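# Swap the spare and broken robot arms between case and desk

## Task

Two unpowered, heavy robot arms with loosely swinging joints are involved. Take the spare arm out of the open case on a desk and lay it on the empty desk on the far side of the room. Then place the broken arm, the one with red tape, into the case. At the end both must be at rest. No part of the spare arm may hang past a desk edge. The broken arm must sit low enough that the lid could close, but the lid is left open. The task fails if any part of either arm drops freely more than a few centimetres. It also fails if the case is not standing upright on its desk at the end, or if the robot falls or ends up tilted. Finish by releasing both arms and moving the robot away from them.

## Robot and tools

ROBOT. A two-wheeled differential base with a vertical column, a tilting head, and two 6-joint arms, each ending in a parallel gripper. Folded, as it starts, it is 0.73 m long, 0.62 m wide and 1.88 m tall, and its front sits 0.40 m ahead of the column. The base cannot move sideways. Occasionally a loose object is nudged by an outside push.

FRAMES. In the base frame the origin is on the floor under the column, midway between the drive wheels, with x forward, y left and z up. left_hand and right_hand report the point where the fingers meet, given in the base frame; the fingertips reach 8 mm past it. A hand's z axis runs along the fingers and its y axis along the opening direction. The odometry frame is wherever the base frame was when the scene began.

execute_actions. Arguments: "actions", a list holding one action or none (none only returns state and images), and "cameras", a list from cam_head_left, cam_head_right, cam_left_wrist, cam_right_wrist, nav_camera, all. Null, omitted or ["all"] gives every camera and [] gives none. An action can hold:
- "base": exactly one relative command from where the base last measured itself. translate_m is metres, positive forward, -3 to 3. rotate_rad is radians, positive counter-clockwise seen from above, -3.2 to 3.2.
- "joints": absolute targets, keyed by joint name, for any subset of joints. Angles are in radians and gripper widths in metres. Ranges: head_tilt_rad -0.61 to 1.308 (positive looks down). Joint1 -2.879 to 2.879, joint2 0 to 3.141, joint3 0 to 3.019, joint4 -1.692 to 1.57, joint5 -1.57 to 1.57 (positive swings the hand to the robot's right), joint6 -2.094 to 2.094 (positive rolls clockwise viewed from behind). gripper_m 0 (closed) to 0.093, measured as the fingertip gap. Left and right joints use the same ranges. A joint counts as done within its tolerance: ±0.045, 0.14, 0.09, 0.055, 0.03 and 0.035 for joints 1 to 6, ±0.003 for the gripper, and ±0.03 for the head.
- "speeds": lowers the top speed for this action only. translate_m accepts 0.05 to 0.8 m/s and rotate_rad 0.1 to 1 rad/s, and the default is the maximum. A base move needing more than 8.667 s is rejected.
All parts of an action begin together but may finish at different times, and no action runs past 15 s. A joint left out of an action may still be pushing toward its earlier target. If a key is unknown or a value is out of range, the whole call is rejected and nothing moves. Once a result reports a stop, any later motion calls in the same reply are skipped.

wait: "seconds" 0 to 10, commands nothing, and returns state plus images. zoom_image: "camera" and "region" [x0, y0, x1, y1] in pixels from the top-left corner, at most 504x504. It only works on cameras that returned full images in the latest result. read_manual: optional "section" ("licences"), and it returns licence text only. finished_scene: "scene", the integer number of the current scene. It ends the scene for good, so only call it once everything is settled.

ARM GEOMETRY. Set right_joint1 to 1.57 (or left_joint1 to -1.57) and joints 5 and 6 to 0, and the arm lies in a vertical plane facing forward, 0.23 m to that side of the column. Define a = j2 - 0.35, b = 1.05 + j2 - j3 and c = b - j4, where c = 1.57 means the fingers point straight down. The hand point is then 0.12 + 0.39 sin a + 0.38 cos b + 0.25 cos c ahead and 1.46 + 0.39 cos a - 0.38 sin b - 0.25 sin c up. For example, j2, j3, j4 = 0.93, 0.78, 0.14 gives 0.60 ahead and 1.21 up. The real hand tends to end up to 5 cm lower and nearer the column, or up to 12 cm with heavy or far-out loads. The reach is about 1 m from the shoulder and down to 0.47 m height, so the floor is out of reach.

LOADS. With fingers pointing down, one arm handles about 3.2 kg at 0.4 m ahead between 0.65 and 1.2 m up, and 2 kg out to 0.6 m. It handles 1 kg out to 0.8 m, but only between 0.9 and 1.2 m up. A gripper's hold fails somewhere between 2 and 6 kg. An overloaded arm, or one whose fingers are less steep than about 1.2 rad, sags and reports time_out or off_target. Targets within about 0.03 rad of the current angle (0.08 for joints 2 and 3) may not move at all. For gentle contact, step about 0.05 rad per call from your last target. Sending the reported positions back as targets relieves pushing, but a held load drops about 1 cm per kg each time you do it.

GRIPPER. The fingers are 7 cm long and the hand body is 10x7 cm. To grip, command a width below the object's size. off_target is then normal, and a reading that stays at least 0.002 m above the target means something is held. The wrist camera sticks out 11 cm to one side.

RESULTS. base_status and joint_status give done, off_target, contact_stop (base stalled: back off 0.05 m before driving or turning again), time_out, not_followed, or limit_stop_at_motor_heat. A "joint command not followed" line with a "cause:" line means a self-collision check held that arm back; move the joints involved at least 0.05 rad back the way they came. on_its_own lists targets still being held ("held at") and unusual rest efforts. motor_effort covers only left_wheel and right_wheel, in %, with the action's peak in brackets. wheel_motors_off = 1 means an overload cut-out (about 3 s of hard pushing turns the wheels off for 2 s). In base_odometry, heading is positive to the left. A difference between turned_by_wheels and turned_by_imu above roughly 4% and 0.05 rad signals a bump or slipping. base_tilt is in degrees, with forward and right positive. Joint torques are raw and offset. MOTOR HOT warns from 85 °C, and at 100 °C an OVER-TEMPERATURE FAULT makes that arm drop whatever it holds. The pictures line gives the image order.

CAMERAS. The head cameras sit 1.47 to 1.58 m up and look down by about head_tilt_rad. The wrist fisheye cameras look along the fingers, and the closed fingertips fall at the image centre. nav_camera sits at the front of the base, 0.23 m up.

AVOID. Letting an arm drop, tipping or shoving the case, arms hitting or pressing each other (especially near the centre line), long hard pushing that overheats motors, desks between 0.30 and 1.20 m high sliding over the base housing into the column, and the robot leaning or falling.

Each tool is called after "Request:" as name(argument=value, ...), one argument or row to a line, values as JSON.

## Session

Request:
execute_actions(
  actions=[],
)

Scene clock: 0.00 s.
Joint torques (N m, as the arm reports them, + toward a larger angle): no reading
base_odometry: x=+0.000 y=+0.000 heading=+0.000 (m, m, rad; odometry frame)
turned_by_wheels: +0.000 (rad since the last result)
turned_by_imu: +0.000 (rad since the last result)
base_tilt: forward=+0.5 right=+0.3 (deg)
base_status: not commanded
joint_positions: head_tilt_rad=+0.858 left_joint1_rad=-1.583 left_joint2_rad=+0.926 left_joint3_rad=+0.395 left_joint4_rad=-0.918 left_joint5_rad=-0.021 left_joint6_rad=-0.086 left_gripper_m=+0.094 right_joint1_rad=+1.580 right_joint2_rad=+0.858 right_joint3_rad=+0.391 right_joint4_rad=-0.988 right_joint5_rad=+0.013 right_joint6_rad=+0.040 right_gripper_m=+0.094
joint_status: not commanded
wheel_motors_off: 0
motor_effort: left_wheel=+4 right_wheel=+2 (%)
left_hand: x=+0.1355 y=+0.2257 z=+1.2484 quat_wxyz=(+0.445, +0.029, -0.894, -0.025) (m; base frame)
right_hand: x=+0.1366 y=-0.2259 z=+1.2639 quat_wxyz=(+0.449, -0.011, -0.893, +0.012) (m; base frame)
pictures: cam_head_left, cam_head_right, cam_left_wrist, cam_right_wrist, nav_camera
camera_calibration (this result's frames):
cam_head_left: T_world_to_cam=[[0.00305536, -0.999966, -0.00772398, 0.0416419], [-0.822078, 0.00188613, -0.569371, 0.931039], [0.569366, 0.00808935, -0.822044, 1.16071], [0, 0, 0, 1]] pos_world=[0.104393, 0.0304951, 1.48458]
cam_head_right: T_world_to_cam=[[0.00355418, -0.999958, -0.00839328, -0.00686215], [-0.812717, 0.00200193, -0.582655, 0.949688], [0.582648, 0.00889223, -0.812676, 1.14623], [0, 0, 0, 1]] pos_world=[0.104001, -0.0189556, 1.4848]
cam_left_wrist: T_world_to_cam=[[0.0485984, -0.996046, -0.0743692, 0.306421], [0.000412088, -0.0744372, 0.997226, -1.22482], [-0.998818, -0.0484943, -0.00320707, 0.278015], [0, 0, 0, 1]] pos_world=[0.263299, 0.227519, 1.2451]
cam_right_wrist: T_world_to_cam=[[0.00224861, -0.999364, 0.0355896, -0.277114], [0.000941382, 0.0355918, 0.999366, -1.25575], [-0.999997, -0.00221368, 0.00102082, 0.259107], [0, 0, 0, 1]] pos_world=[0.260911, -0.23167, 1.26455]
Images, in order (width x height): cam_head_left 896x504, cam_head_right 896x504, cam_left_wrist 504x504, cam_right_wrist 504x504, nav_camera 896x504.

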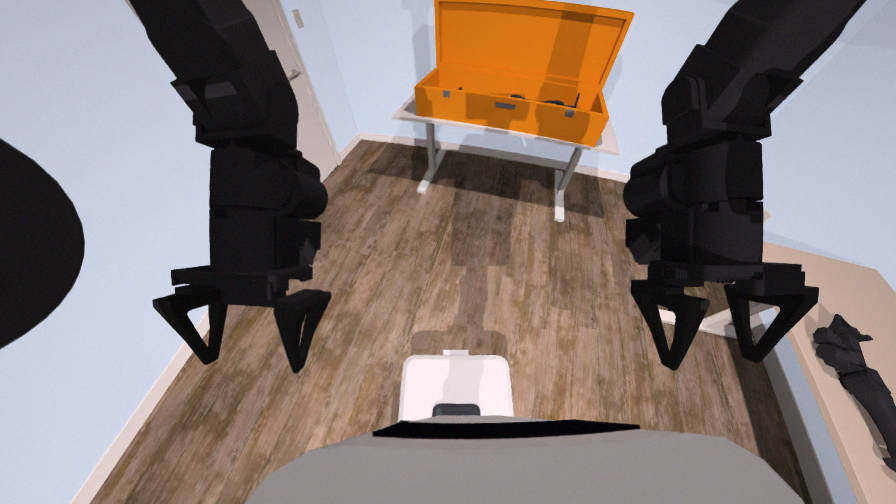

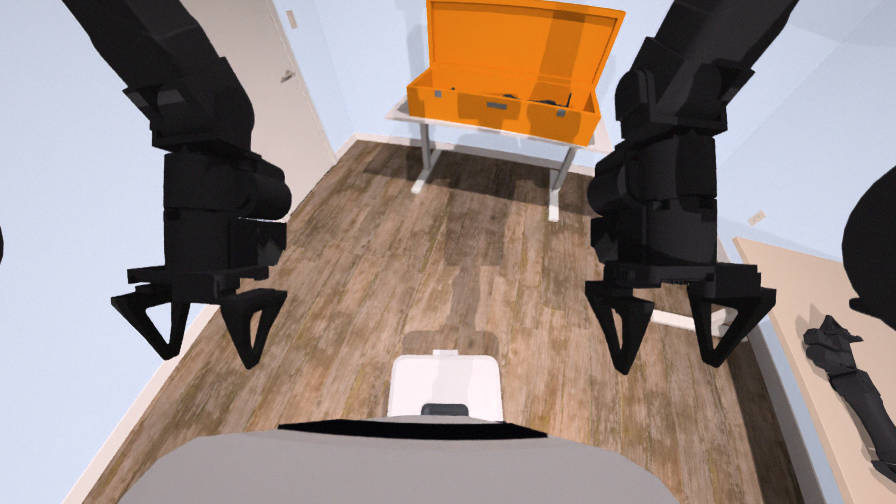

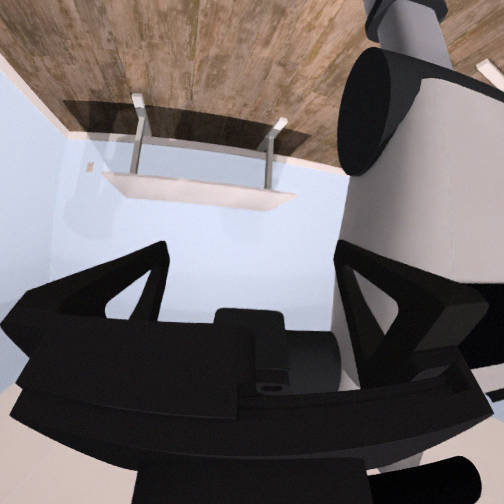

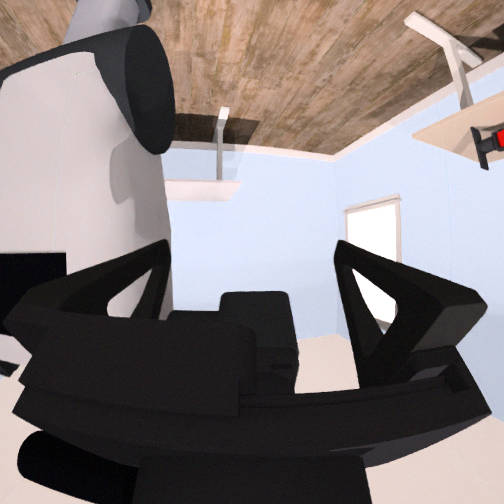

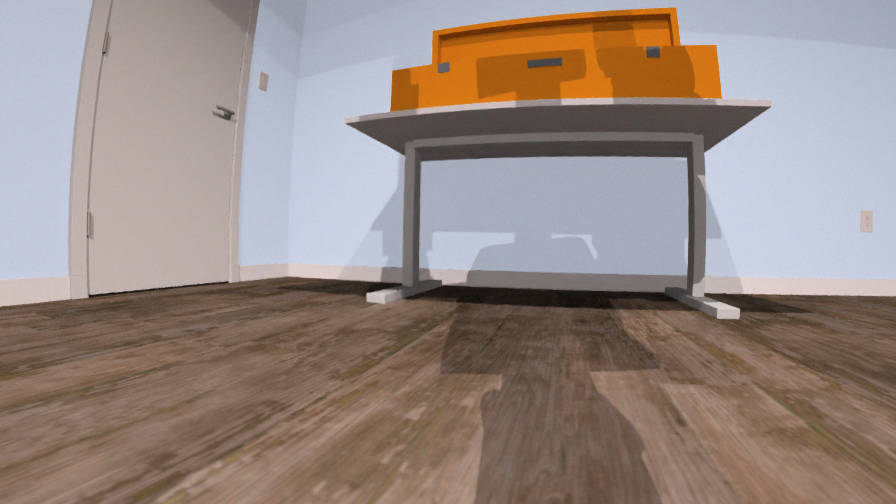

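Request:
execute_actions(
  actions=[
    {"base":{"rotate_rad":-0.18},"joints":{"left_joint1_rad":-1.56,"right_joint1_rad":1.555,"left_joint2_rad":1.16,"left_joint3_rad":0.6,"left_joint4_rad":0.04,"left_joint5_rad":0.2,"left_joint6_rad":1.65,"right_joint2_rad":1.16,"right_joint3_rad":0.7,"right_joint4_rad":-0.06,"right_joint5_rad":-0.2,"right_joint6_rad":-1.57,"head_tilt_rad":1.0}},
  ],
  cameras=[],
)

Request:
execute_actions(
  actions=[
    {"base":{"translate_m":1.1}},
  ],
  cameras=["cam_head_left"],
)

Scene clock: 6.73 s.
Joint torques (N m, as the arm reports them, + toward a larger angle): left_arm=[  0.48 -10.11  -0.73   0.69   0.32   0.13] | right_arm=[ -0.6  -12.29   0.31   0.48  -0.3   -0.06]
base_odometry: x=+0.000 y=+0.000 heading=-0.178 (m, m, rad; odometry frame)
turned_by_wheels: -0.178 (rad since the last result)
turned_by_imu: -0.176 (rad since the last result)
base_tilt: forward=+0.5 right=+0.4 (deg)
base_status: done
joint_positions: head_tilt_rad=+1.000 left_joint1_rad=-1.563 left_joint2_rad=+1.158 left_joint3_rad=+0.605 left_joint4_rad=+0.027 left_joint5_rad=+0.199 left_joint6_rad=+1.641 left_gripper_m=+0.094 right_joint1_rad=+1.567 right_joint2_rad=+1.161 right_joint3_rad=+0.703 right_joint4_rad=-0.066 right_joint5_rad=-0.198 right_joint6_rad=-1.556 right_gripper_m=+0.094
joint_status: all done
wheel_motors_off: 0
motor_effort: left_wheel=+3(52) right_wheel=-3(38) (%)
left_hand: x=+0.3916 y=+0.1942 z=+1.0965 quat_wxyz=(-0.070, -0.727, -0.680, +0.066) (m; base frame)
right_hand: x=+0.4290 y=-0.1936 z=+1.0964 quat_wxyz=(-0.068, +0.698, -0.710, -0.069) (m; base frame)
pictures: none
No camera images: the call's "cameras" was empty. Leave "cameras" out to get every camera's image.

Scene clock: 10.03 s.
Joint torques (N m, as the arm reports them, + toward a larger angle): left_arm=[  0.31 -10.06  -0.64   0.57   0.32   0.14] | right_arm=[ -1.16 -12.56   0.55   0.54  -0.29  -0.05]
base_odometry: x=+1.083 y=-0.195 heading=-0.178 (m, m, rad; odometry frame)
turned_by_wheels: +0.000 (rad since the last result)
turned_by_imu: -0.003 (rad since the last result)
base_tilt: forward=+0.5 right=+0.3 (deg)
base_status: done
joint_positions: head_tilt_rad=+1.001 left_joint1_rad=-1.563 left_joint2_rad=+1.158 left_joint3_rad=+0.602 left_joint4_rad=+0.027 left_joint5_rad=+0.199 left_joint6_rad=+1.641 left_gripper_m=+0.094 right_joint1_rad=+1.567 right_joint2_rad=+1.161 right_joint3_rad=+0.702 right_joint4_rad=-0.065 right_joint5_rad=-0.198 right_joint6_rad=-1.556 right_gripper_m=+0.094
joint_status: not commanded
wheel_motors_off: 0
motor_effort: left_wheel=+0(53) right_wheel=-1(50) (%)
left_hand: x=+0.3897 y=+0.1942 z=+1.0965 quat_wxyz=(-0.069, -0.727, -0.680, +0.067) (m; base frame)
right_hand: x=+0.4284 y=-0.1936 z=+1.0964 quat_wxyz=(-0.068, +0.698, -0.710, -0.069) (m; base frame)
pictures: cam_head_left
camera_calibration (this result's frames):
cam_head_left: T_world_to_cam=[[0.00192681, -0.999966, -0.00807975, 0.0422462], [-0.894642, 0.00188613, -0.44678, 0.745878], [0.44678, 0.00808935, -0.894607, 1.27858], [0, 0, 0, 1]] pos_world=[0.0959665, 0.0304951, 1.47741]
Images, in order (width x height): cam_head_left 896x504.

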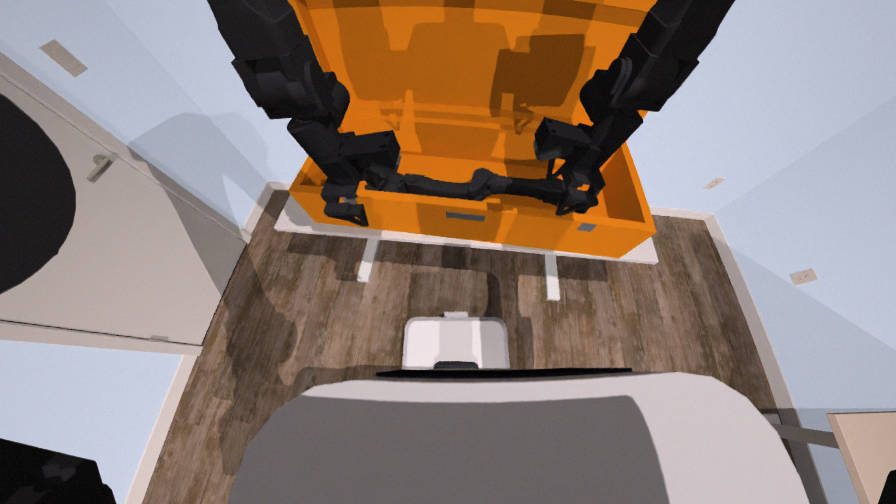

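Request:
execute_actions(
  actions=[
    {"base":{"rotate_rad":-0.13}},
  ],
  cameras=[],
)

Request:
execute_actions(
  actions=[
    {"base":{"translate_m":0.29},"joints":{"head_tilt_rad":1.2,"left_joint2_rad":1.45,"left_joint3_rad":0.72,"left_joint4_rad":0.21,"right_joint2_rad":1.44,"right_joint3_rad":0.82,"right_joint4_rad":0.1}},
  ],
  cameras=[],
)

Request:
execute_actions(
  actions=[
    {"joints":{"left_joint2_rad":1.77,"left_joint3_rad":0.93,"left_joint4_rad":0.34,"right_joint2_rad":1.71,"right_joint3_rad":0.99,"right_joint4_rad":0.23}},
  ],
  cameras=["cam_head_left","cam_left_wrist","cam_right_wrist"],
)

Scene clock: 15.63 s.
Joint torques (N m, as the arm reports them, + toward a larger angle): left_arm=[  0.18 -10.03  -0.67   0.66   0.32   0.14] | right_arm=[ -0.26 -12.39   0.51   0.48  -0.31  -0.06]
base_odometry: x=+1.083 y=-0.195 heading=-0.306 (m, m, rad; odometry frame)
turned_by_wheels: -0.128 (rad since the last result)
turned_by_imu: -0.127 (rad since the last result)
base_tilt: forward=+0.5 right=+0.4 (deg)
base_status: done
joint_positions: head_tilt_rad=+1.001 left_joint1_rad=-1.563 left_joint2_rad=+1.158 left_joint3_rad=+0.602 left_joint4_rad=+0.027 left_joint5_rad=+0.199 left_joint6_rad=+1.641 left_gripper_m=+0.094 right_joint1_rad=+1.566 right_joint2_rad=+1.161 right_joint3_rad=+0.701 right_joint4_rad=-0.065 right_joint5_rad=-0.199 right_joint6_rad=-1.556 right_gripper_m=+0.094
joint_status: not commanded
wheel_motors_off: 0
motor_effort: left_wheel=-1(42) right_wheel=-1(45) (%)
left_hand: x=+0.3897 y=+0.1942 z=+1.0965 quat_wxyz=(-0.069, -0.727, -0.680, +0.067) (m; base frame)
right_hand: x=+0.4280 y=-0.1941 z=+1.0964 quat_wxyz=(-0.068, +0.698, -0.710, -0.069) (m; base frame)
pictures: none
No camera images: the call's "cameras" was empty. Leave "cameras" out to get every camera's image.

Scene clock: 17.57 s.
Joint torques (N m, as the arm reports them, + toward a larger angle): left_arm=[  0.09 -12.46  -2.01   0.54   0.31   0.13] | right_arm=[ -1.04 -14.18  -1.62   0.3   -0.3   -0.11]
base_odometry: x=+1.359 y=-0.282 heading=-0.307 (m, m, rad; odometry frame)
turned_by_wheels: -0.001 (rad since the last result)
turned_by_imu: -0.002 (rad since the last result)
base_tilt: forward=+0.5 right=+0.3 (deg)
base_status: done
joint_positions: head_tilt_rad=+1.198 left_joint1_rad=-1.563 left_joint2_rad=+1.459 left_joint3_rad=+0.724 left_joint4_rad=+0.203 left_joint5_rad=+0.199 left_joint6_rad=+1.642 left_gripper_m=+0.094 right_joint1_rad=+1.566 right_joint2_rad=+1.449 right_joint3_rad=+0.826 right_joint4_rad=+0.098 right_joint5_rad=-0.199 right_joint6_rad=-1.557 right_gripper_m=+0.094
joint_status: all done
wheel_motors_off: 0
motor_effort: left_wheel=+0(42) right_wheel=+1(55) (%)
left_hand: x=+0.3870 y=+0.1947 z=+1.0102 quat_wxyz=(-0.068, -0.727, -0.680, +0.068) (m; base frame)
right_hand: x=+0.4288 y=-0.1944 z=+1.0070 quat_wxyz=(-0.068, +0.698, -0.710, -0.070) (m; base frame)
pictures: none
No camera images: the call's "cameras" was empty. Leave "cameras" out to get every camera's image.

Scene clock: 18.70 s.
Joint torques (N m, as the arm reports them, + toward a larger angle): left_arm=[  0.32 -13.04  -2.44   0.48   0.31   0.13] | right_arm=[ -0.74 -14.45  -1.86   0.29  -0.26  -0.11]
base_odometry: x=+1.359 y=-0.282 heading=-0.307 (m, m, rad; odometry frame)
turned_by_wheels: +0.000 (rad since the last result)
turned_by_imu: +0.000 (rad since the last result)
base_tilt: forward=+0.5 right=+0.4 (deg)
base_status: not commanded
joint_positions: head_tilt_rad=+1.198 left_joint1_rad=-1.563 left_joint2_rad=+1.783 left_joint3_rad=+0.930 left_joint4_rad=+0.335 left_joint5_rad=+0.199 left_joint6_rad=+1.642 left_gripper_m=+0.094 right_joint1_rad=+1.566 right_joint2_rad=+1.725 right_joint3_rad=+0.989 right_joint4_rad=+0.230 right_joint5_rad=-0.199 right_joint6_rad=-1.557 right_gripper_m=+0.094
joint_status: all done
wheel_motors_off: 0
motor_effort: left_wheel=-3(2) right_wheel=+3(3) (%)
left_hand: x=+0.3830 y=+0.1954 z=+0.9033 quat_wxyz=(-0.072, -0.727, -0.680, +0.063) (m; base frame)
right_hand: x=+0.4253 y=-0.1948 z=+0.9135 quat_wxyz=(-0.075, +0.699, -0.709, -0.063) (m; base frame)
pictures: cam_head_left, cam_left_wrist, cam_right_wrist
camera_calibration (this result's frames):
cam_head_left: T_world_to_cam=[[0.000303649, -0.999966, -0.00830077, 0.0426678], [-0.964926, 0.00188613, -0.262514, 0.465622], [0.26252, 0.00808935, -0.964893, 1.39604], [0, 0, 0, 1]] pos_world=[0.0827898, 0.0304951, 1.46961]
cam_left_wrist: T_world_to_cam=[[-0.998504, 0.0545864, -0.00313339, 0.369919], [0.0476752, 0.897276, 0.438888, -0.586649], [0.0267688, 0.438082, -0.898536, 0.843492], [0, 0, 0, 1]] pos_world=[0.374755, 0.136676, 1.01654]
cam_right_wrist: T_world_to_cam=[[0.999536, -0.014866, 0.0265732, -0.458266], [-0.0248629, -0.902278, 0.430437, -0.558998], [0.0175776, -0.430898, -0.902229, 0.857026], [0, 0, 0, 1]] pos_world=[0.429091, -0.141893, 1.02603]
Images, in order (width x height): cam_head_left 896x504, cam_left_wrist 504x504, cam_right_wrist 504x504.

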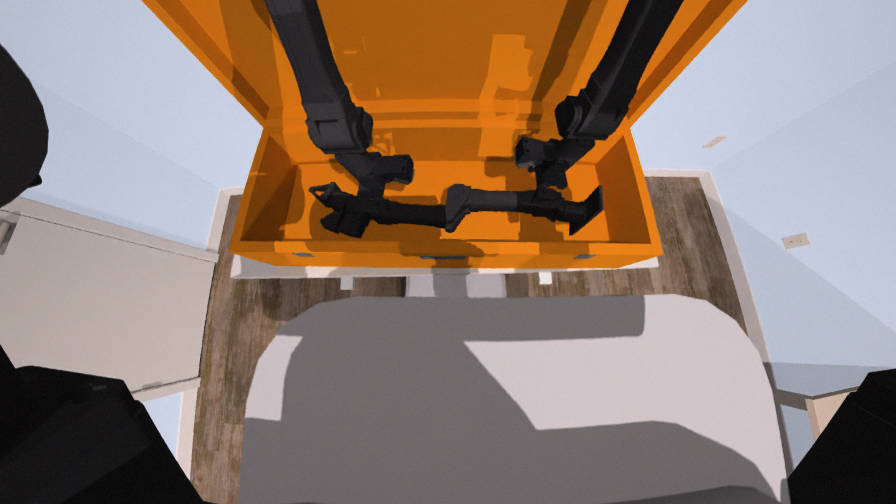

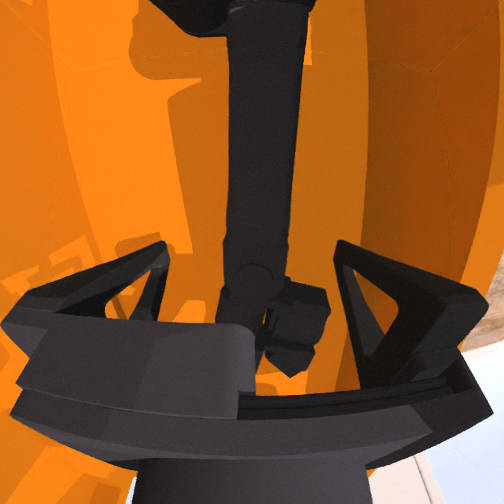

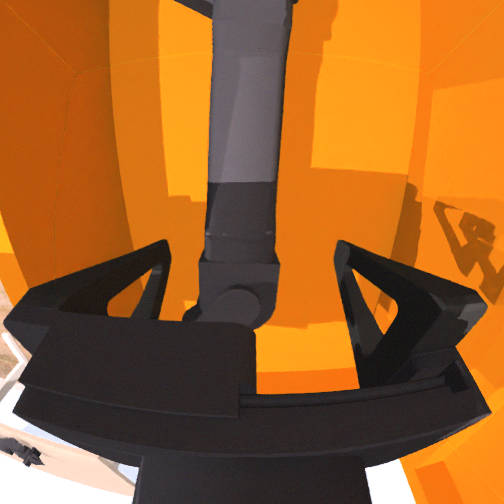

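Nearly identical to scene 1.

Request:
execute_actions(
  actions=[
    {"joints":{"left_joint2_rad":1.87,"left_joint3_rad":1.0,"left_joint6_rad":1.7,"right_joint2_rad":1.81,"right_joint3_rad":1.045,"right_joint6_rad":-1.51}},
  ],
  cameras=[],
)

Request:
execute_actions(
  actions=[
    {"joints":{"left_joint2_rad":1.93,"left_joint3_rad":1.06,"right_joint2_rad":1.865,"right_joint3_rad":1.095}},
  ],
  cameras=[],
)

Request:
execute_actions(
  actions=[
    {"joints":{"left_joint2_rad":1.99,"left_joint3_rad":1.115,"right_joint2_rad":1.92,"right_joint3_rad":1.145}},
  ],
  cameras=[],
)

Request:
execute_actions(
  actions=[
    {"joints":{"left_joint2_rad":2.04,"left_joint3_rad":1.17,"right_joint2_rad":1.97,"right_joint3_rad":1.195}},
  ],
  cameras=[],
)

Request:
execute_actions(
  actions=[
    {"joints":{"left_joint2_rad":2.09,"left_joint3_rad":1.225,"right_joint2_rad":2.01,"right_joint3_rad":1.235}},
  ],
  cameras=["cam_left_wrist","cam_right_wrist"],
)

Scene clock: 26.13 s.
Joint torques (N m, as the arm reports them, + toward a larger angle): left_arm=[  0.31 -11.76  -3.2    0.46   0.3    0.13] | right_arm=[ -0.22 -13.83  -2.58   0.33  -0.29   0.16]
base_odometry: x=+1.359 y=-0.282 heading=-0.307 (m, m, rad; odometry frame)
turned_by_wheels: +0.000 (rad since the last result)
turned_by_imu: -0.001 (rad since the last result)
base_tilt: forward=+0.5 right=+0.4 (deg)
base_status: not commanded
joint_positions: head_tilt_rad=+1.198 left_joint1_rad=-1.563 left_joint2_rad=+1.865 left_joint3_rad=+1.009 left_joint4_rad=+0.335 left_joint5_rad=+0.199 left_joint6_rad=+1.691 left_gripper_m=+0.094 right_joint1_rad=+1.566 right_joint2_rad=+1.806 right_joint3_rad=+1.049 right_joint4_rad=+0.231 right_joint5_rad=-0.199 right_joint6_rad=-1.519 right_gripper_m=+0.094
joint_status: all done
wheel_motors_off: 0
motor_effort: left_wheel=-2(3) right_wheel=+2(3) (%)
left_hand: x=+0.3843 y=+0.1956 z=+0.8725 quat_wxyz=(-0.073, -0.744, -0.662, +0.062) (m; base frame)
right_hand: x=+0.4174 y=-0.1949 z=+0.8846 quat_wxyz=(-0.066, +0.684, -0.723, -0.071) (m; base frame)
pictures: none
No camera images: the call's "cameras" was empty. Leave "cameras" out to get every camera's image.

Scene clock: 26.83 s.
Joint torques (N m, as the arm reports them, + toward a larger angle): left_arm=[  0.17 -11.65  -3.     0.32   0.29   0.13] | right_arm=[ -0.53 -13.47  -2.74   0.14  -0.3    0.11]
base_odometry: x=+1.359 y=-0.282 heading=-0.307 (m, m, rad; odometry frame)
turned_by_wheels: +0.000 (rad since the last result)
turned_by_imu: +0.000 (rad since the last result)
base_tilt: forward=+0.5 right=+0.4 (deg)
base_status: not commanded
joint_positions: head_tilt_rad=+1.198 left_joint1_rad=-1.563 left_joint2_rad=+1.921 left_joint3_rad=+1.064 left_joint4_rad=+0.335 left_joint5_rad=+0.199 left_joint6_rad=+1.691 left_gripper_m=+0.094 right_joint1_rad=+1.566 right_joint2_rad=+1.854 right_joint3_rad=+1.102 right_joint4_rad=+0.231 right_joint5_rad=-0.199 right_joint6_rad=-1.519 right_gripper_m=+0.094
joint_status: all done
wheel_motors_off: 0
motor_effort: left_wheel=-2(4) right_wheel=+1(4) (%)
left_hand: x=+0.3841 y=+0.1958 z=+0.8509 quat_wxyz=(-0.073, -0.744, -0.662, +0.063) (m; base frame)
right_hand: x=+0.4222 y=-0.1950 z=+0.8659 quat_wxyz=(-0.068, +0.684, -0.723, -0.069) (m; base frame)
pictures: none
No camera images: the call's "cameras" was empty. Leave "cameras" out to get every camera's image.

Scene clock: 27.53 s.
Joint torques (N m, as the arm reports them, + toward a larger angle): left_arm=[  0.37 -11.05  -2.91   0.31   0.32   0.14] | right_arm=[ -0.45 -12.76  -2.83   0.36  -0.27   0.22]
base_odometry: x=+1.359 y=-0.282 heading=-0.307 (m, m, rad; odometry frame)
turned_by_wheels: +0.000 (rad since the last result)
turned_by_imu: +0.000 (rad since the last result)
base_tilt: forward=+0.5 right=+0.4 (deg)
base_status: not commanded
joint_positions: head_tilt_rad=+1.198 left_joint1_rad=-1.563 left_joint2_rad=+1.982 left_joint3_rad=+1.120 left_joint4_rad=+0.335 left_joint5_rad=+0.199 left_joint6_rad=+1.691 left_gripper_m=+0.094 right_joint1_rad=+1.566 right_joint2_rad=+1.912 right_joint3_rad=+1.151 right_joint4_rad=+0.231 right_joint5_rad=-0.199 right_joint6_rad=-1.519 right_gripper_m=+0.094
joint_status: all done
wheel_motors_off: 0
motor_effort: left_wheel=-1(2) right_wheel=+1(3) (%)
left_hand: x=+0.3803 y=+0.1959 z=+0.8281 quat_wxyz=(-0.071, -0.743, -0.662, +0.065) (m; base frame)
right_hand: x=+0.4171 y=-0.1951 z=+0.8443 quat_wxyz=(-0.065, +0.684, -0.723, -0.073) (m; base frame)
pictures: none
No camera images: the call's "cameras" was empty. Leave "cameras" out to get every camera's image.

Scene clock: 28.20 s.
Joint torques (N m, as the arm reports them, + toward a larger angle): left_arm=[  0.47 -11.22  -2.78   0.41   0.29   0.13] | right_arm=[ -0.25 -12.81  -2.86   0.35  -0.28   0.14]
base_odometry: x=+1.359 y=-0.282 heading=-0.307 (m, m, rad; odometry frame)
turned_by_wheels: +0.000 (rad since the last result)
turned_by_imu: +0.000 (rad since the last result)
base_tilt: forward=+0.5 right=+0.4 (deg)
base_status: not commanded
joint_positions: head_tilt_rad=+1.198 left_joint1_rad=-1.563 left_joint2_rad=+2.030 left_joint3_rad=+1.174 left_joint4_rad=+0.335 left_joint5_rad=+0.199 left_joint6_rad=+1.691 left_gripper_m=+0.094 right_joint1_rad=+1.566 right_joint2_rad=+1.959 right_joint3_rad=+1.201 right_joint4_rad=+0.231 right_joint5_rad=-0.199 right_joint6_rad=-1.519 right_gripper_m=+0.094
joint_status: all done
wheel_motors_off: 0
motor_effort: left_wheel=-2(3) right_wheel=+2(3) (%)
left_hand: x=+0.3823 y=+0.1961 z=+0.8090 quat_wxyz=(-0.073, -0.744, -0.662, +0.062) (m; base frame)
right_hand: x=+0.4189 y=-0.1952 z=+0.8259 quat_wxyz=(-0.066, +0.684, -0.723, -0.072) (m; base frame)
pictures: none
No camera images: the call's "cameras" was empty. Leave "cameras" out to get every camera's image.

Scene clock: 28.83 s.
Joint torques (N m, as the arm reports them, + toward a larger angle): left_arm=[  0.4  -11.    -2.81   0.35   0.3    0.13] | right_arm=[ -0.48 -11.89  -2.71   0.36  -0.12   0.09]
base_odometry: x=+1.359 y=-0.282 heading=-0.307 (m, m, rad; odometry frame)
turned_by_wheels: +0.000 (rad since the last result)
turned_by_imu: +0.000 (rad since the last result)
base_tilt: forward=+0.6 right=+0.4 (deg)
base_status: not commanded
joint_positions: head_tilt_rad=+1.198 left_joint1_rad=-1.563 left_joint2_rad=+2.080 left_joint3_rad=+1.229 left_joint4_rad=+0.335 left_joint5_rad=+0.199 left_joint6_rad=+1.691 left_gripper_m=+0.094 right_joint1_rad=+1.566 right_joint2_rad=+1.992 right_joint3_rad=+1.241 right_joint4_rad=+0.231 right_joint5_rad=-0.203 right_joint6_rad=-1.519 right_gripper_m=+0.094
joint_status: all done
wheel_motors_off: 0
motor_effort: left_wheel=-3(2) right_wheel=+2(2) (%)
left_hand: x=+0.3827 y=+0.1962 z=+0.7894 quat_wxyz=(-0.075, -0.744, -0.662, +0.061) (m; base frame)
right_hand: x=+0.4224 y=-0.1946 z=+0.8127 quat_wxyz=(-0.070, +0.684, -0.722, -0.071) (m; base frame)
pictures: cam_left_wrist, cam_right_wrist
camera_calibration (this result's frames):
cam_left_wrist: T_world_to_cam=[[-0.994637, 0.102378, -0.0146851, 0.367463], [0.085515, 0.893919, 0.439995, -0.552028], [0.0581732, 0.43638, -0.89788, 0.72863], [0, 0, 0, 1]] pos_world=[0.370312, 0.137889, 0.902509]
cam_right_wrist: T_world_to_cam=[[0.998617, -0.0523403, 0.00487503, -0.44196], [-0.0494072, -0.902881, 0.427043, -0.502441], [-0.01795, -0.426693, -0.904218, 0.783681], [0, 0, 0, 1]] pos_world=[0.430592, -0.142386, 0.925337]
Images, in order (width x height): cam_left_wrist 504x504, cam_right_wrist 504x504.

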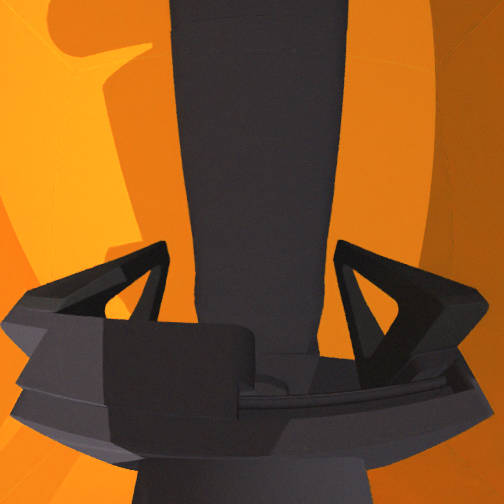

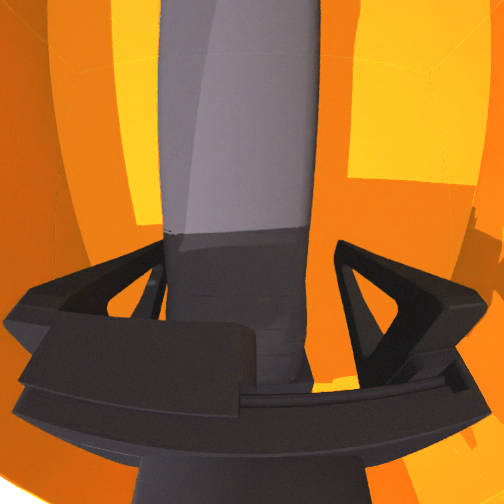

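Request:
execute_actions(
  actions=[
    {"joints":{"left_gripper_m":0.0,"right_gripper_m":0.0,"left_joint3_rad":1.21,"right_joint3_rad":1.22}},
  ],
  cameras=[],
)

Request:
execute_actions(
  actions=[
    {"joints":{"left_joint2_rad":1.93,"left_joint3_rad":1.12,"right_joint2_rad":1.87,"right_joint3_rad":1.16}},
  ],
  cameras=[],
)

Request:
execute_actions(
  actions=[
    {"joints":{"left_joint2_rad":1.82,"left_joint3_rad":1.02,"right_joint2_rad":1.78,"right_joint3_rad":1.08,"right_joint4_rad":0.22}},
  ],
  cameras=[],
)

Request:
execute_actions(
  actions=[
    {"joints":{"left_joint2_rad":1.71,"left_joint3_rad":0.925,"left_joint4_rad":0.33,"right_joint2_rad":1.68,"right_joint3_rad":1.0,"right_joint4_rad":0.2}},
  ],
  cameras=[],
)

Request:
execute_actions(
  actions=[
    {"joints":{"left_joint2_rad":1.6,"left_joint3_rad":0.84,"left_joint4_rad":0.3,"right_joint2_rad":1.57,"right_joint3_rad":0.925,"right_joint4_rad":0.18}},
  ],
  cameras=["cam_head_left"],
)

Request:
execute_actions(
  actions=[
    {"joints":{"left_joint2_rad":1.4,"left_joint3_rad":0.725,"left_joint4_rad":0.225,"right_joint2_rad":1.38,"right_joint3_rad":0.815,"right_joint4_rad":0.11}},
  ],
  cameras=[],
)

Request:
execute_actions(
  actions=[
    {"joints":{"left_joint2_rad":1.15,"left_joint3_rad":0.625,"left_joint4_rad":0.09,"right_joint2_rad":1.15,"right_joint3_rad":0.725,"right_joint4_rad":-0.015}},
  ],
  cameras=[],
)

Request:
execute_actions(
  actions=[
    {"joints":{"left_joint2_rad":0.93,"left_joint3_rad":0.575,"left_joint4_rad":-0.08,"right_joint2_rad":0.94,"right_joint3_rad":0.68,"right_joint4_rad":-0.17}},
  ],
  cameras=[],
)

Request:
execute_actions(
  actions=[
    {"joints":{"left_joint2_rad":0.72,"left_joint3_rad":0.57,"left_joint4_rad":-0.26,"right_joint2_rad":0.75,"right_joint3_rad":0.67,"right_joint4_rad":-0.34}},
  ],
  cameras=["cam_head_left"],
)

Request:
execute_actions(
  actions=[
    {"base":{"translate_m":-1.5},"speeds":{"translate_m":0.4}},
  ],
  cameras=["cam_head_left"],
)

Request:
execute_actions(
  actions=[
    {"base":{"rotate_rad":3.14},"speeds":{"rotate_rad":0.55},"joints":{"head_tilt_rad":0.86}},
  ],
  cameras=["cam_head_left","nav_camera"],
)

Scene clock: 39.90 s.
Joint torques (N m, as the arm reports them, + toward a larger angle): left_arm=[  0.32 -11.36  -3.69   0.52   0.35  -0.01] | right_arm=[ -0.8  -11.9   -3.14   0.14   0.07   0.16]
base_odometry: x=+1.359 y=-0.282 heading=-0.307 (m, m, rad; odometry frame)
turned_by_wheels: +0.000 (rad since the last result)
turned_by_imu: -0.001 (rad since the last result)
base_tilt: forward=+0.5 right=+0.4 (deg)
base_status: not commanded
joint_positions: head_tilt_rad=+1.198 left_joint1_rad=-1.563 left_joint2_rad=+2.084 left_joint3_rad=+1.226 left_joint4_rad=+0.332 left_joint5_rad=+0.197 left_joint6_rad=+1.707 left_gripper_m=+0.055 right_joint1_rad=+1.569 right_joint2_rad=+1.994 right_joint3_rad=+1.227 right_joint4_rad=+0.237 right_joint5_rad=-0.208 right_joint6_rad=-1.521 right_gripper_m=+0.056
joint_status: left_gripper_m off_target (ended at +0.055, target +0.000); right_gripper_m off_target (ended at +0.056, target +0.000); the others done
wheel_motors_off: 0
motor_effort: left_wheel=-4(4) right_wheel=+1(3) (%)
left_hand: x=+0.3772 y=+0.1964 z=+0.7888 quat_wxyz=(-0.071, -0.749, -0.656, +0.064) (m; base frame)
right_hand: x=+0.4142 y=-0.1912 z=+0.8136 quat_wxyz=(-0.069, +0.685, -0.721, -0.077) (m; base frame)
pictures: none
No camera images: the call's "cameras" was empty. Leave "cameras" out to get every camera's image.

Scene clock: 40.83 s.
Joint torques (N m, as the arm reports them, + toward a larger angle): left_arm=[  0.37 -20.65  -6.16   0.46   1.06   0.09] | right_arm=[ -1.1  -21.45  -6.24  -0.14   0.29   0.26]
base_odometry: x=+1.359 y=-0.282 heading=-0.307 (m, m, rad; odometry frame)
turned_by_wheels: +0.000 (rad since the last result)
turned_by_imu: +0.000 (rad since the last result)
base_tilt: forward=+0.5 right=+0.3 (deg)
base_status: not commanded
joint_positions: head_tilt_rad=+1.198 left_joint1_rad=-1.563 left_joint2_rad=+2.034 left_joint3_rad=+1.170 left_joint4_rad=+0.332 left_joint5_rad=+0.183 left_joint6_rad=+1.697 left_gripper_m=+0.055 right_joint1_rad=+1.570 right_joint2_rad=+1.966 right_joint3_rad=+1.202 right_joint4_rad=+0.247 right_joint5_rad=-0.214 right_joint6_rad=-1.534 right_gripper_m=+0.056
joint_status: all done
wheel_motors_off: 0
motor_effort: left_wheel=-1(4) right_wheel=+3(3) (%)
left_hand: x=+0.3766 y=+0.1985 z=+0.8081 quat_wxyz=(-0.063, -0.746, -0.660, +0.061) (m; base frame)
right_hand: x=+0.4188 y=-0.1896 z=+0.8244 quat_wxyz=(-0.076, +0.690, -0.716, -0.074) (m; base frame)
pictures: none
No camera images: the call's "cameras" was empty. Leave "cameras" out to get every camera's image.

Scene clock: 41.73 s.
Joint torques (N m, as the arm reports them, + toward a larger angle): left_arm=[  0.68 -20.58  -5.68   0.44   1.06   0.1 ] | right_arm=[ -0.76 -19.36  -5.2   -0.23   0.31   0.38]
base_odometry: x=+1.359 y=-0.282 heading=-0.307 (m, m, rad; odometry frame)
turned_by_wheels: +0.000 (rad since the last result)
turned_by_imu: +0.000 (rad since the last result)
base_tilt: forward=+0.5 right=+0.4 (deg)
base_status: not commanded
joint_positions: head_tilt_rad=+1.198 left_joint1_rad=-1.563 left_joint2_rad=+1.921 left_joint3_rad=+1.065 left_joint4_rad=+0.332 left_joint5_rad=+0.182 left_joint6_rad=+1.691 left_gripper_m=+0.055 right_joint1_rad=+1.570 right_joint2_rad=+1.857 right_joint3_rad=+1.111 right_joint4_rad=+0.236 right_joint5_rad=-0.214 right_joint6_rad=-1.540 right_gripper_m=+0.056
joint_status: all done
wheel_motors_off: 0
motor_effort: left_wheel=-3(4) right_wheel=+3(2) (%)
left_hand: x=+0.3834 y=+0.1984 z=+0.8504 quat_wxyz=(-0.065, -0.744, -0.662, +0.059) (m; base frame)
right_hand: x=+0.4271 y=-0.1897 z=+0.8647 quat_wxyz=(-0.079, +0.693, -0.713, -0.071) (m; base frame)
pictures: none
No camera images: the call's "cameras" was empty. Leave "cameras" out to get every camera's image.

Scene clock: 42.60 s.
Joint torques (N m, as the arm reports them, + toward a larger angle): left_arm=[  0.11 -21.21  -5.61   0.32   1.1    0.17] | right_arm=[ -0.93 -20.7   -4.66  -0.17   0.29   0.33]
base_odometry: x=+1.359 y=-0.282 heading=-0.307 (m, m, rad; odometry frame)
turned_by_wheels: +0.000 (rad since the last result)
turned_by_imu: +0.000 (rad since the last result)
base_tilt: forward=+0.5 right=+0.4 (deg)
base_status: not commanded
joint_positions: head_tilt_rad=+1.198 left_joint1_rad=-1.563 left_joint2_rad=+1.821 left_joint3_rad=+0.969 left_joint4_rad=+0.325 left_joint5_rad=+0.181 left_joint6_rad=+1.688 left_gripper_m=+0.055 right_joint1_rad=+1.570 right_joint2_rad=+1.759 right_joint3_rad=+1.028 right_joint4_rad=+0.218 right_joint5_rad=-0.213 right_joint6_rad=-1.543 right_gripper_m=+0.056
joint_status: all done
wheel_motors_off: 0
motor_effort: left_wheel=-3(6) right_wheel=+1(3) (%)
left_hand: x=+0.3830 y=+0.1982 z=+0.8884 quat_wxyz=(-0.064, -0.743, -0.663, +0.059) (m; base frame)
right_hand: x=+0.4277 y=-0.1898 z=+0.9008 quat_wxyz=(-0.078, +0.694, -0.713, -0.072) (m; base frame)
pictures: none
No camera images: the call's "cameras" was empty. Leave "cameras" out to get every camera's image.

Scene clock: 43.47 s.
Joint torques (N m, as the arm reports them, + toward a larger angle): left_arm=[  0.66 -21.14  -5.54   0.14   1.04   0.17] | right_arm=[ -0.88 -19.24  -3.89  -0.12   0.25   0.33]
base_odometry: x=+1.359 y=-0.282 heading=-0.307 (m, m, rad; odometry frame)
turned_by_wheels: +0.000 (rad since the last result)
turned_by_imu: +0.000 (rad since the last result)
base_tilt: forward=+0.5 right=+0.4 (deg)
base_status: not commanded
joint_positions: head_tilt_rad=+1.198 left_joint1_rad=-1.563 left_joint2_rad=+1.711 left_joint3_rad=+0.885 left_joint4_rad=+0.297 left_joint5_rad=+0.182 left_joint6_rad=+1.685 left_gripper_m=+0.054 right_joint1_rad=+1.570 right_joint2_rad=+1.650 right_joint3_rad=+0.947 right_joint4_rad=+0.194 right_joint5_rad=-0.213 right_joint6_rad=-1.544 right_gripper_m=+0.056
joint_status: all done
wheel_motors_off: 0
motor_effort: left_wheel=-3(3) right_wheel=+2(4) (%)
left_hand: x=+0.3856 y=+0.1979 z=+0.9271 quat_wxyz=(-0.064, -0.742, -0.665, +0.060) (m; base frame)
right_hand: x=+0.4306 y=-0.1897 z=+0.9398 quat_wxyz=(-0.079, +0.694, -0.712, -0.071) (m; base frame)
pictures: cam_head_left
camera_calibration (this result's frames):
cam_head_left: T_world_to_cam=[[0.000303648, -0.999966, -0.00830077, 0.0426678], [-0.964926, 0.00188613, -0.262514, 0.465621], [0.26252, 0.00808935, -0.964893, 1.39604], [0, 0, 0, 1]] pos_world=[0.0827898, 0.0304951, 1.46961]
Images, in order (width x height): cam_head_left 896x504.

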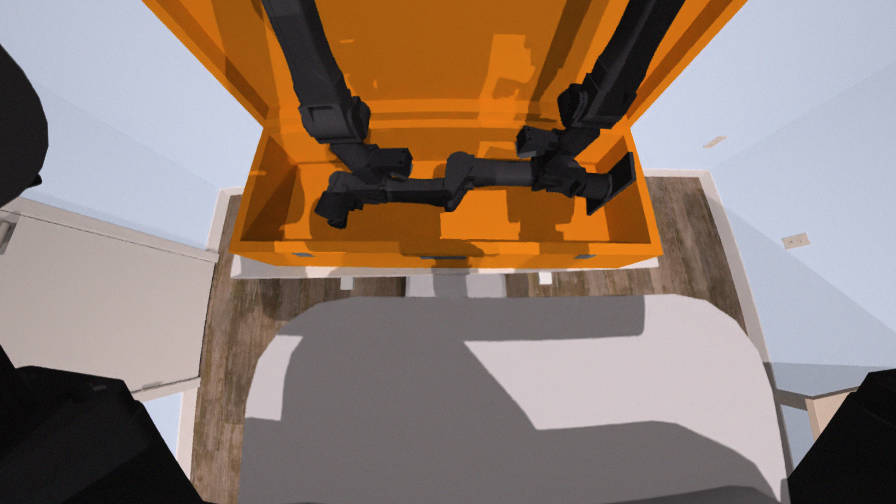

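Scene clock: 44.63 s.
Joint torques (N m, as the arm reports them, + toward a larger angle): left_arm=[  0.77 -21.56  -4.8    0.39   1.04   0.21] | right_arm=[ -0.4  -19.31  -2.34   0.18   0.18   0.32]
base_odometry: x=+1.359 y=-0.282 heading=-0.307 (m, m, rad; odometry frame)
turned_by_wheels: +0.000 (rad since the last result)
turned_by_imu: +0.000 (rad since the last result)
base_tilt: forward=+0.5 right=+0.4 (deg)
base_status: not commanded
joint_positions: head_tilt_rad=+1.198 left_joint1_rad=-1.564 left_joint2_rad=+1.512 left_joint3_rad=+0.767 left_joint4_rad=+0.219 left_joint5_rad=+0.183 left_joint6_rad=+1.681 left_gripper_m=+0.054 right_joint1_rad=+1.570 right_joint2_rad=+1.455 right_joint3_rad=+0.831 right_joint4_rad=+0.119 right_joint5_rad=-0.211 right_joint6_rad=-1.544 right_gripper_m=+0.056
joint_status: all done
wheel_motors_off: 0
motor_effort: left_wheel=-3(5) right_wheel=+2(5) (%)
left_hand: x=+0.3929 y=+0.1970 z=+0.9919 quat_wxyz=(-0.065, -0.741, -0.666, +0.060) (m; base frame)
right_hand: x=+0.4345 y=-0.1900 z=+1.0056 quat_wxyz=(-0.080, +0.694, -0.712, -0.069) (m; base frame)
pictures: none
No camera images: the call's "cameras" was empty. Leave "cameras" out to get every camera's image.

Scene clock: 46.00 s.
Joint torques (N m, as the arm reports them, + toward a larger angle): left_arm=[  0.39 -20.08  -2.26   0.43   1.12   0.25] | right_arm=[ -0.73 -18.22   0.26   0.1    0.24   0.38]
base_odometry: x=+1.359 y=-0.282 heading=-0.307 (m, m, rad; odometry frame)
turned_by_wheels: +0.000 (rad since the last result)
turned_by_imu: +0.000 (rad since the last result)
base_tilt: forward=+0.5 right=+0.4 (deg)
base_status: not commanded
joint_positions: head_tilt_rad=+1.198 left_joint1_rad=-1.564 left_joint2_rad=+1.261 left_joint3_rad=+0.645 left_joint4_rad=+0.084 left_joint5_rad=+0.181 left_joint6_rad=+1.678 left_gripper_m=+0.054 right_joint1_rad=+1.570 right_joint2_rad=+1.226 right_joint3_rad=+0.726 right_joint4_rad=-0.007 right_joint5_rad=-0.213 right_joint6_rad=-1.547 right_gripper_m=+0.056
joint_status: all done
wheel_motors_off: 0
motor_effort: left_wheel=-4(5) right_wheel=+1(5) (%)
left_hand: x=+0.3918 y=+0.1968 z=+1.0673 quat_wxyz=(-0.063, -0.740, -0.667, +0.061) (m; base frame)
right_hand: x=+0.4335 y=-0.1897 z=+1.0776 quat_wxyz=(-0.080, +0.695, -0.711, -0.070) (m; base frame)
pictures: none
No camera images: the call's "cameras" was empty. Leave "cameras" out to get every camera's image.

Scene clock: 47.27 s.
Joint torques (N m, as the arm reports them, + toward a larger angle): left_arm=[  0.22 -18.58   0.33   0.28   1.05   0.26] | right_arm=[ -0.62 -16.88   3.11   0.13   0.22   0.39]
base_odometry: x=+1.359 y=-0.282 heading=-0.307 (m, m, rad; odometry frame)
turned_by_wheels: +0.000 (rad since the last result)
turned_by_imu: +0.000 (rad since the last result)
base_tilt: forward=+0.5 right=+0.4 (deg)
base_status: not commanded
joint_positions: head_tilt_rad=+1.198 left_joint1_rad=-1.564 left_joint2_rad=+1.034 left_joint3_rad=+0.575 left_joint4_rad=-0.082 left_joint5_rad=+0.183 left_joint6_rad=+1.676 left_gripper_m=+0.054 right_joint1_rad=+1.570 right_joint2_rad=+1.014 right_joint3_rad=+0.664 right_joint4_rad=-0.165 right_joint5_rad=-0.211 right_joint6_rad=-1.548 right_gripper_m=+0.056
joint_status: all done
wheel_motors_off: 0
motor_effort: left_wheel=-5(4) right_wheel=+3(5) (%)
left_hand: x=+0.3886 y=+0.1961 z=+1.1291 quat_wxyz=(-0.060, -0.739, -0.668, +0.066) (m; base frame)
right_hand: x=+0.4301 y=-0.1900 z=+1.1400 quat_wxyz=(-0.076, +0.695, -0.711, -0.072) (m; base frame)
pictures: none
No camera images: the call's "cameras" was empty. Leave "cameras" out to get every camera's image.

Scene clock: 48.33 s.
Joint torques (N m, as the arm reports them, + toward a larger angle): left_arm=[  0.34 -17.12   3.41   0.03   0.95   0.29] | right_arm=[ -0.82 -15.62   6.21   0.41   0.15   0.49]
base_odometry: x=+1.359 y=-0.282 heading=-0.307 (m, m, rad; odometry frame)
turned_by_wheels: +0.000 (rad since the last result)
turned_by_imu: +0.000 (rad since the last result)
base_tilt: forward=+0.5 right=+0.4 (deg)
base_status: not commanded
joint_positions: head_tilt_rad=+1.198 left_joint1_rad=-1.564 left_joint2_rad=+0.820 left_joint3_rad=+0.544 left_joint4_rad=-0.259 left_joint5_rad=+0.185 left_joint6_rad=+1.674 left_gripper_m=+0.054 right_joint1_rad=+1.570 right_joint2_rad=+0.817 right_joint3_rad=+0.640 right_joint4_rad=-0.334 right_joint5_rad=-0.210 right_joint6_rad=-1.550 right_gripper_m=+0.056
joint_status: all done
wheel_motors_off: 0
motor_effort: left_wheel=-3(7) right_wheel=+3(5) (%)
left_hand: x=+0.3908 y=+0.1957 z=+1.1853 quat_wxyz=(-0.063, -0.738, -0.669, +0.064) (m; base frame)
right_hand: x=+0.4312 y=-0.1901 z=+1.1976 quat_wxyz=(-0.077, +0.696, -0.710, -0.070) (m; base frame)
pictures: cam_head_left
camera_calibration (this result's frames):
cam_head_left: T_world_to_cam=[[0.000303649, -0.999966, -0.00830077, 0.0426678], [-0.964926, 0.00188613, -0.262514, 0.465622], [0.26252, 0.00808935, -0.964893, 1.39604], [0, 0, 0, 1]] pos_world=[0.0827898, 0.0304951, 1.46961]
Images, in order (width x height): cam_head_left 896x504.

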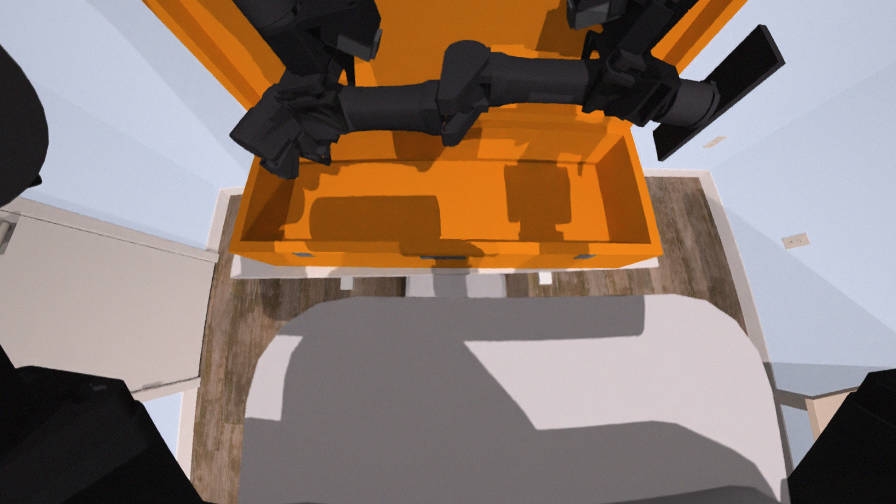

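Scene clock: 53.33 s.
Joint torques (N m, as the arm reports them, + toward a larger angle): left_arm=[  0.13 -16.74   4.36   0.24   0.98   0.28] | right_arm=[ -0.5  -15.47   7.39   0.07   0.18   0.47]
base_odometry: x=-0.070 y=+0.172 heading=-0.308 (m, m, rad; odometry frame)
turned_by_wheels: -0.001 (rad since the last result)
turned_by_imu: +0.001 (rad since the last result)
base_tilt: forward=+0.5 right=+0.4 (deg)
base_status: done
joint_positions: head_tilt_rad=+1.198 left_joint1_rad=-1.563 left_joint2_rad=+0.820 left_joint3_rad=+0.530 left_joint4_rad=-0.262 left_joint5_rad=+0.184 left_joint6_rad=+1.673 left_gripper_m=+0.054 right_joint1_rad=+1.570 right_joint2_rad=+0.819 right_joint3_rad=+0.627 right_joint4_rad=-0.338 right_joint5_rad=-0.211 right_joint6_rad=-1.550 right_gripper_m=+0.056
joint_status: not commanded
wheel_motors_off: 0
motor_effort: left_wheel=-2(31) right_wheel=+3(56) (%)
left_hand: x=+0.3811 y=+0.1958 z=+1.1840 quat_wxyz=(-0.057, -0.737, -0.670, +0.070) (m; base frame)
right_hand: x=+0.4217 y=-0.1898 z=+1.1955 quat_wxyz=(-0.071, +0.696, -0.711, -0.077) (m; base frame)
pictures: cam_head_left
camera_calibration (this result's frames):
cam_head_left: T_world_to_cam=[[0.000301365, -0.999966, -0.00830086, 0.042668], [-0.964999, 0.00188613, -0.262248, 0.465216], [0.262255, 0.00808935, -0.964965, 1.39616], [0, 0, 0, 1]] pos_world=[0.0827704, 0.0304951, 1.4696]
Images, in order (width x height): cam_head_left 896x504.

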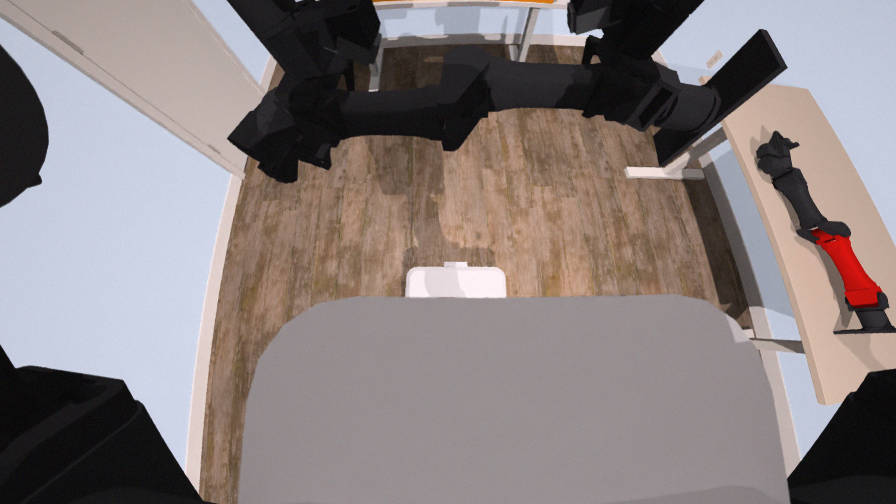

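Scene clock: 60.17 s.
Joint torques (N m, as the arm reports them, + toward a larger angle): left_arm=[  0.47 -17.26   4.36   0.26   0.83   0.27] | right_arm=[ -1.29 -15.12   7.5    0.26   0.22   0.44]
base_odometry: x=-0.070 y=+0.172 heading=+2.830 (m, m, rad; odometry frame)
turned_by_wheels: +3.139 (rad since the last result)
turned_by_imu: +3.141 (rad since the last result)
base_tilt: forward=+0.5 right=+0.3 (deg)
base_status: done
joint_positions: head_tilt_rad=+0.875 left_joint1_rad=-1.562 left_joint2_rad=+0.820 left_joint3_rad=+0.530 left_joint4_rad=-0.262 left_joint5_rad=+0.187 left_joint6_rad=+1.675 left_gripper_m=+0.054 right_joint1_rad=+1.570 right_joint2_rad=+0.819 right_joint3_rad=+0.627 right_joint4_rad=-0.338 right_joint5_rad=-0.213 right_joint6_rad=-1.550 right_gripper_m=+0.056
joint_status: all done
wheel_motors_off: 0
motor_effort: left_wheel=-7(39) right_wheel=+6(53) (%)
left_hand: x=+0.3811 y=+0.1961 z=+1.1840 quat_wxyz=(-0.057, -0.737, -0.669, +0.070) (m; base frame)
right_hand: x=+0.4217 y=-0.1896 z=+1.1955 quat_wxyz=(-0.072, +0.696, -0.711, -0.078) (m; base frame)
pictures: cam_head_left, nav_camera
camera_calibration (this result's frames):
cam_head_left: T_world_to_cam=[[0.00292312, -0.999966, -0.00777499, 0.0417271], [-0.831674, 0.00188613, -0.555261, 0.90979], [0.555257, 0.00808935, -0.831639, 1.17619], [0, 0, 0, 1]] pos_world=[0.10344, 0.0304951, 1.48366]
Images, in order (width x height): cam_head_left 896x504, nav_camera 896x504.

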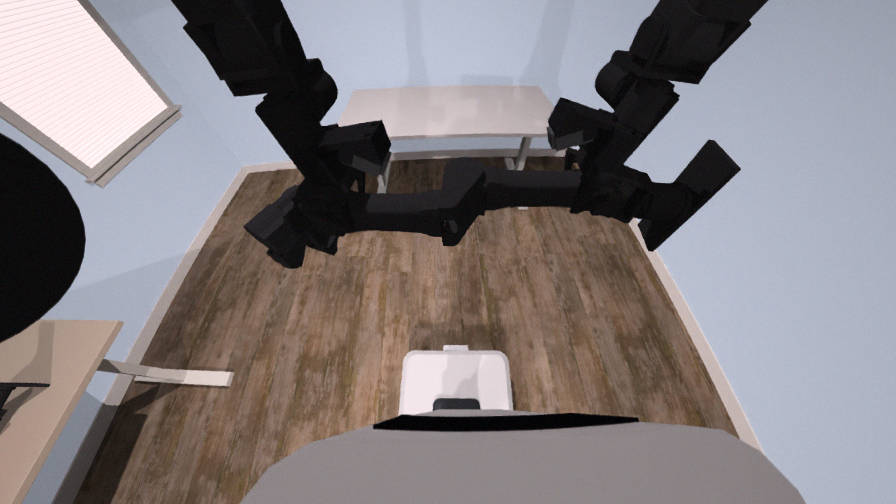

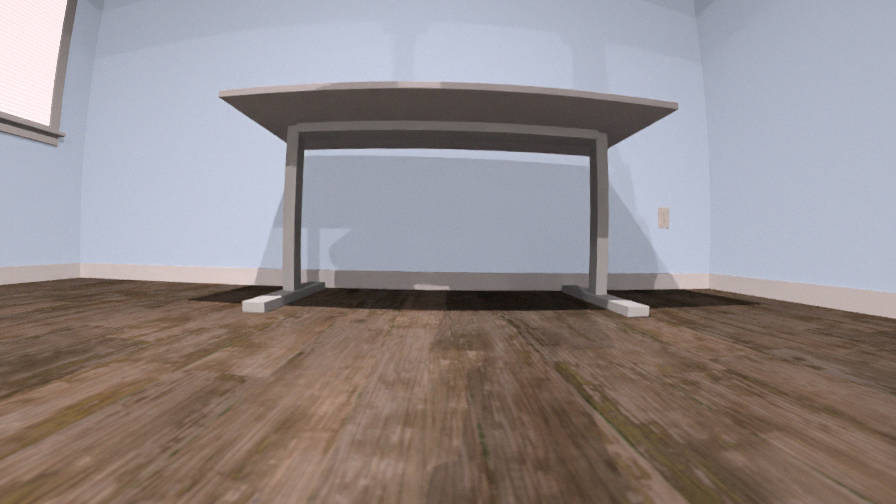

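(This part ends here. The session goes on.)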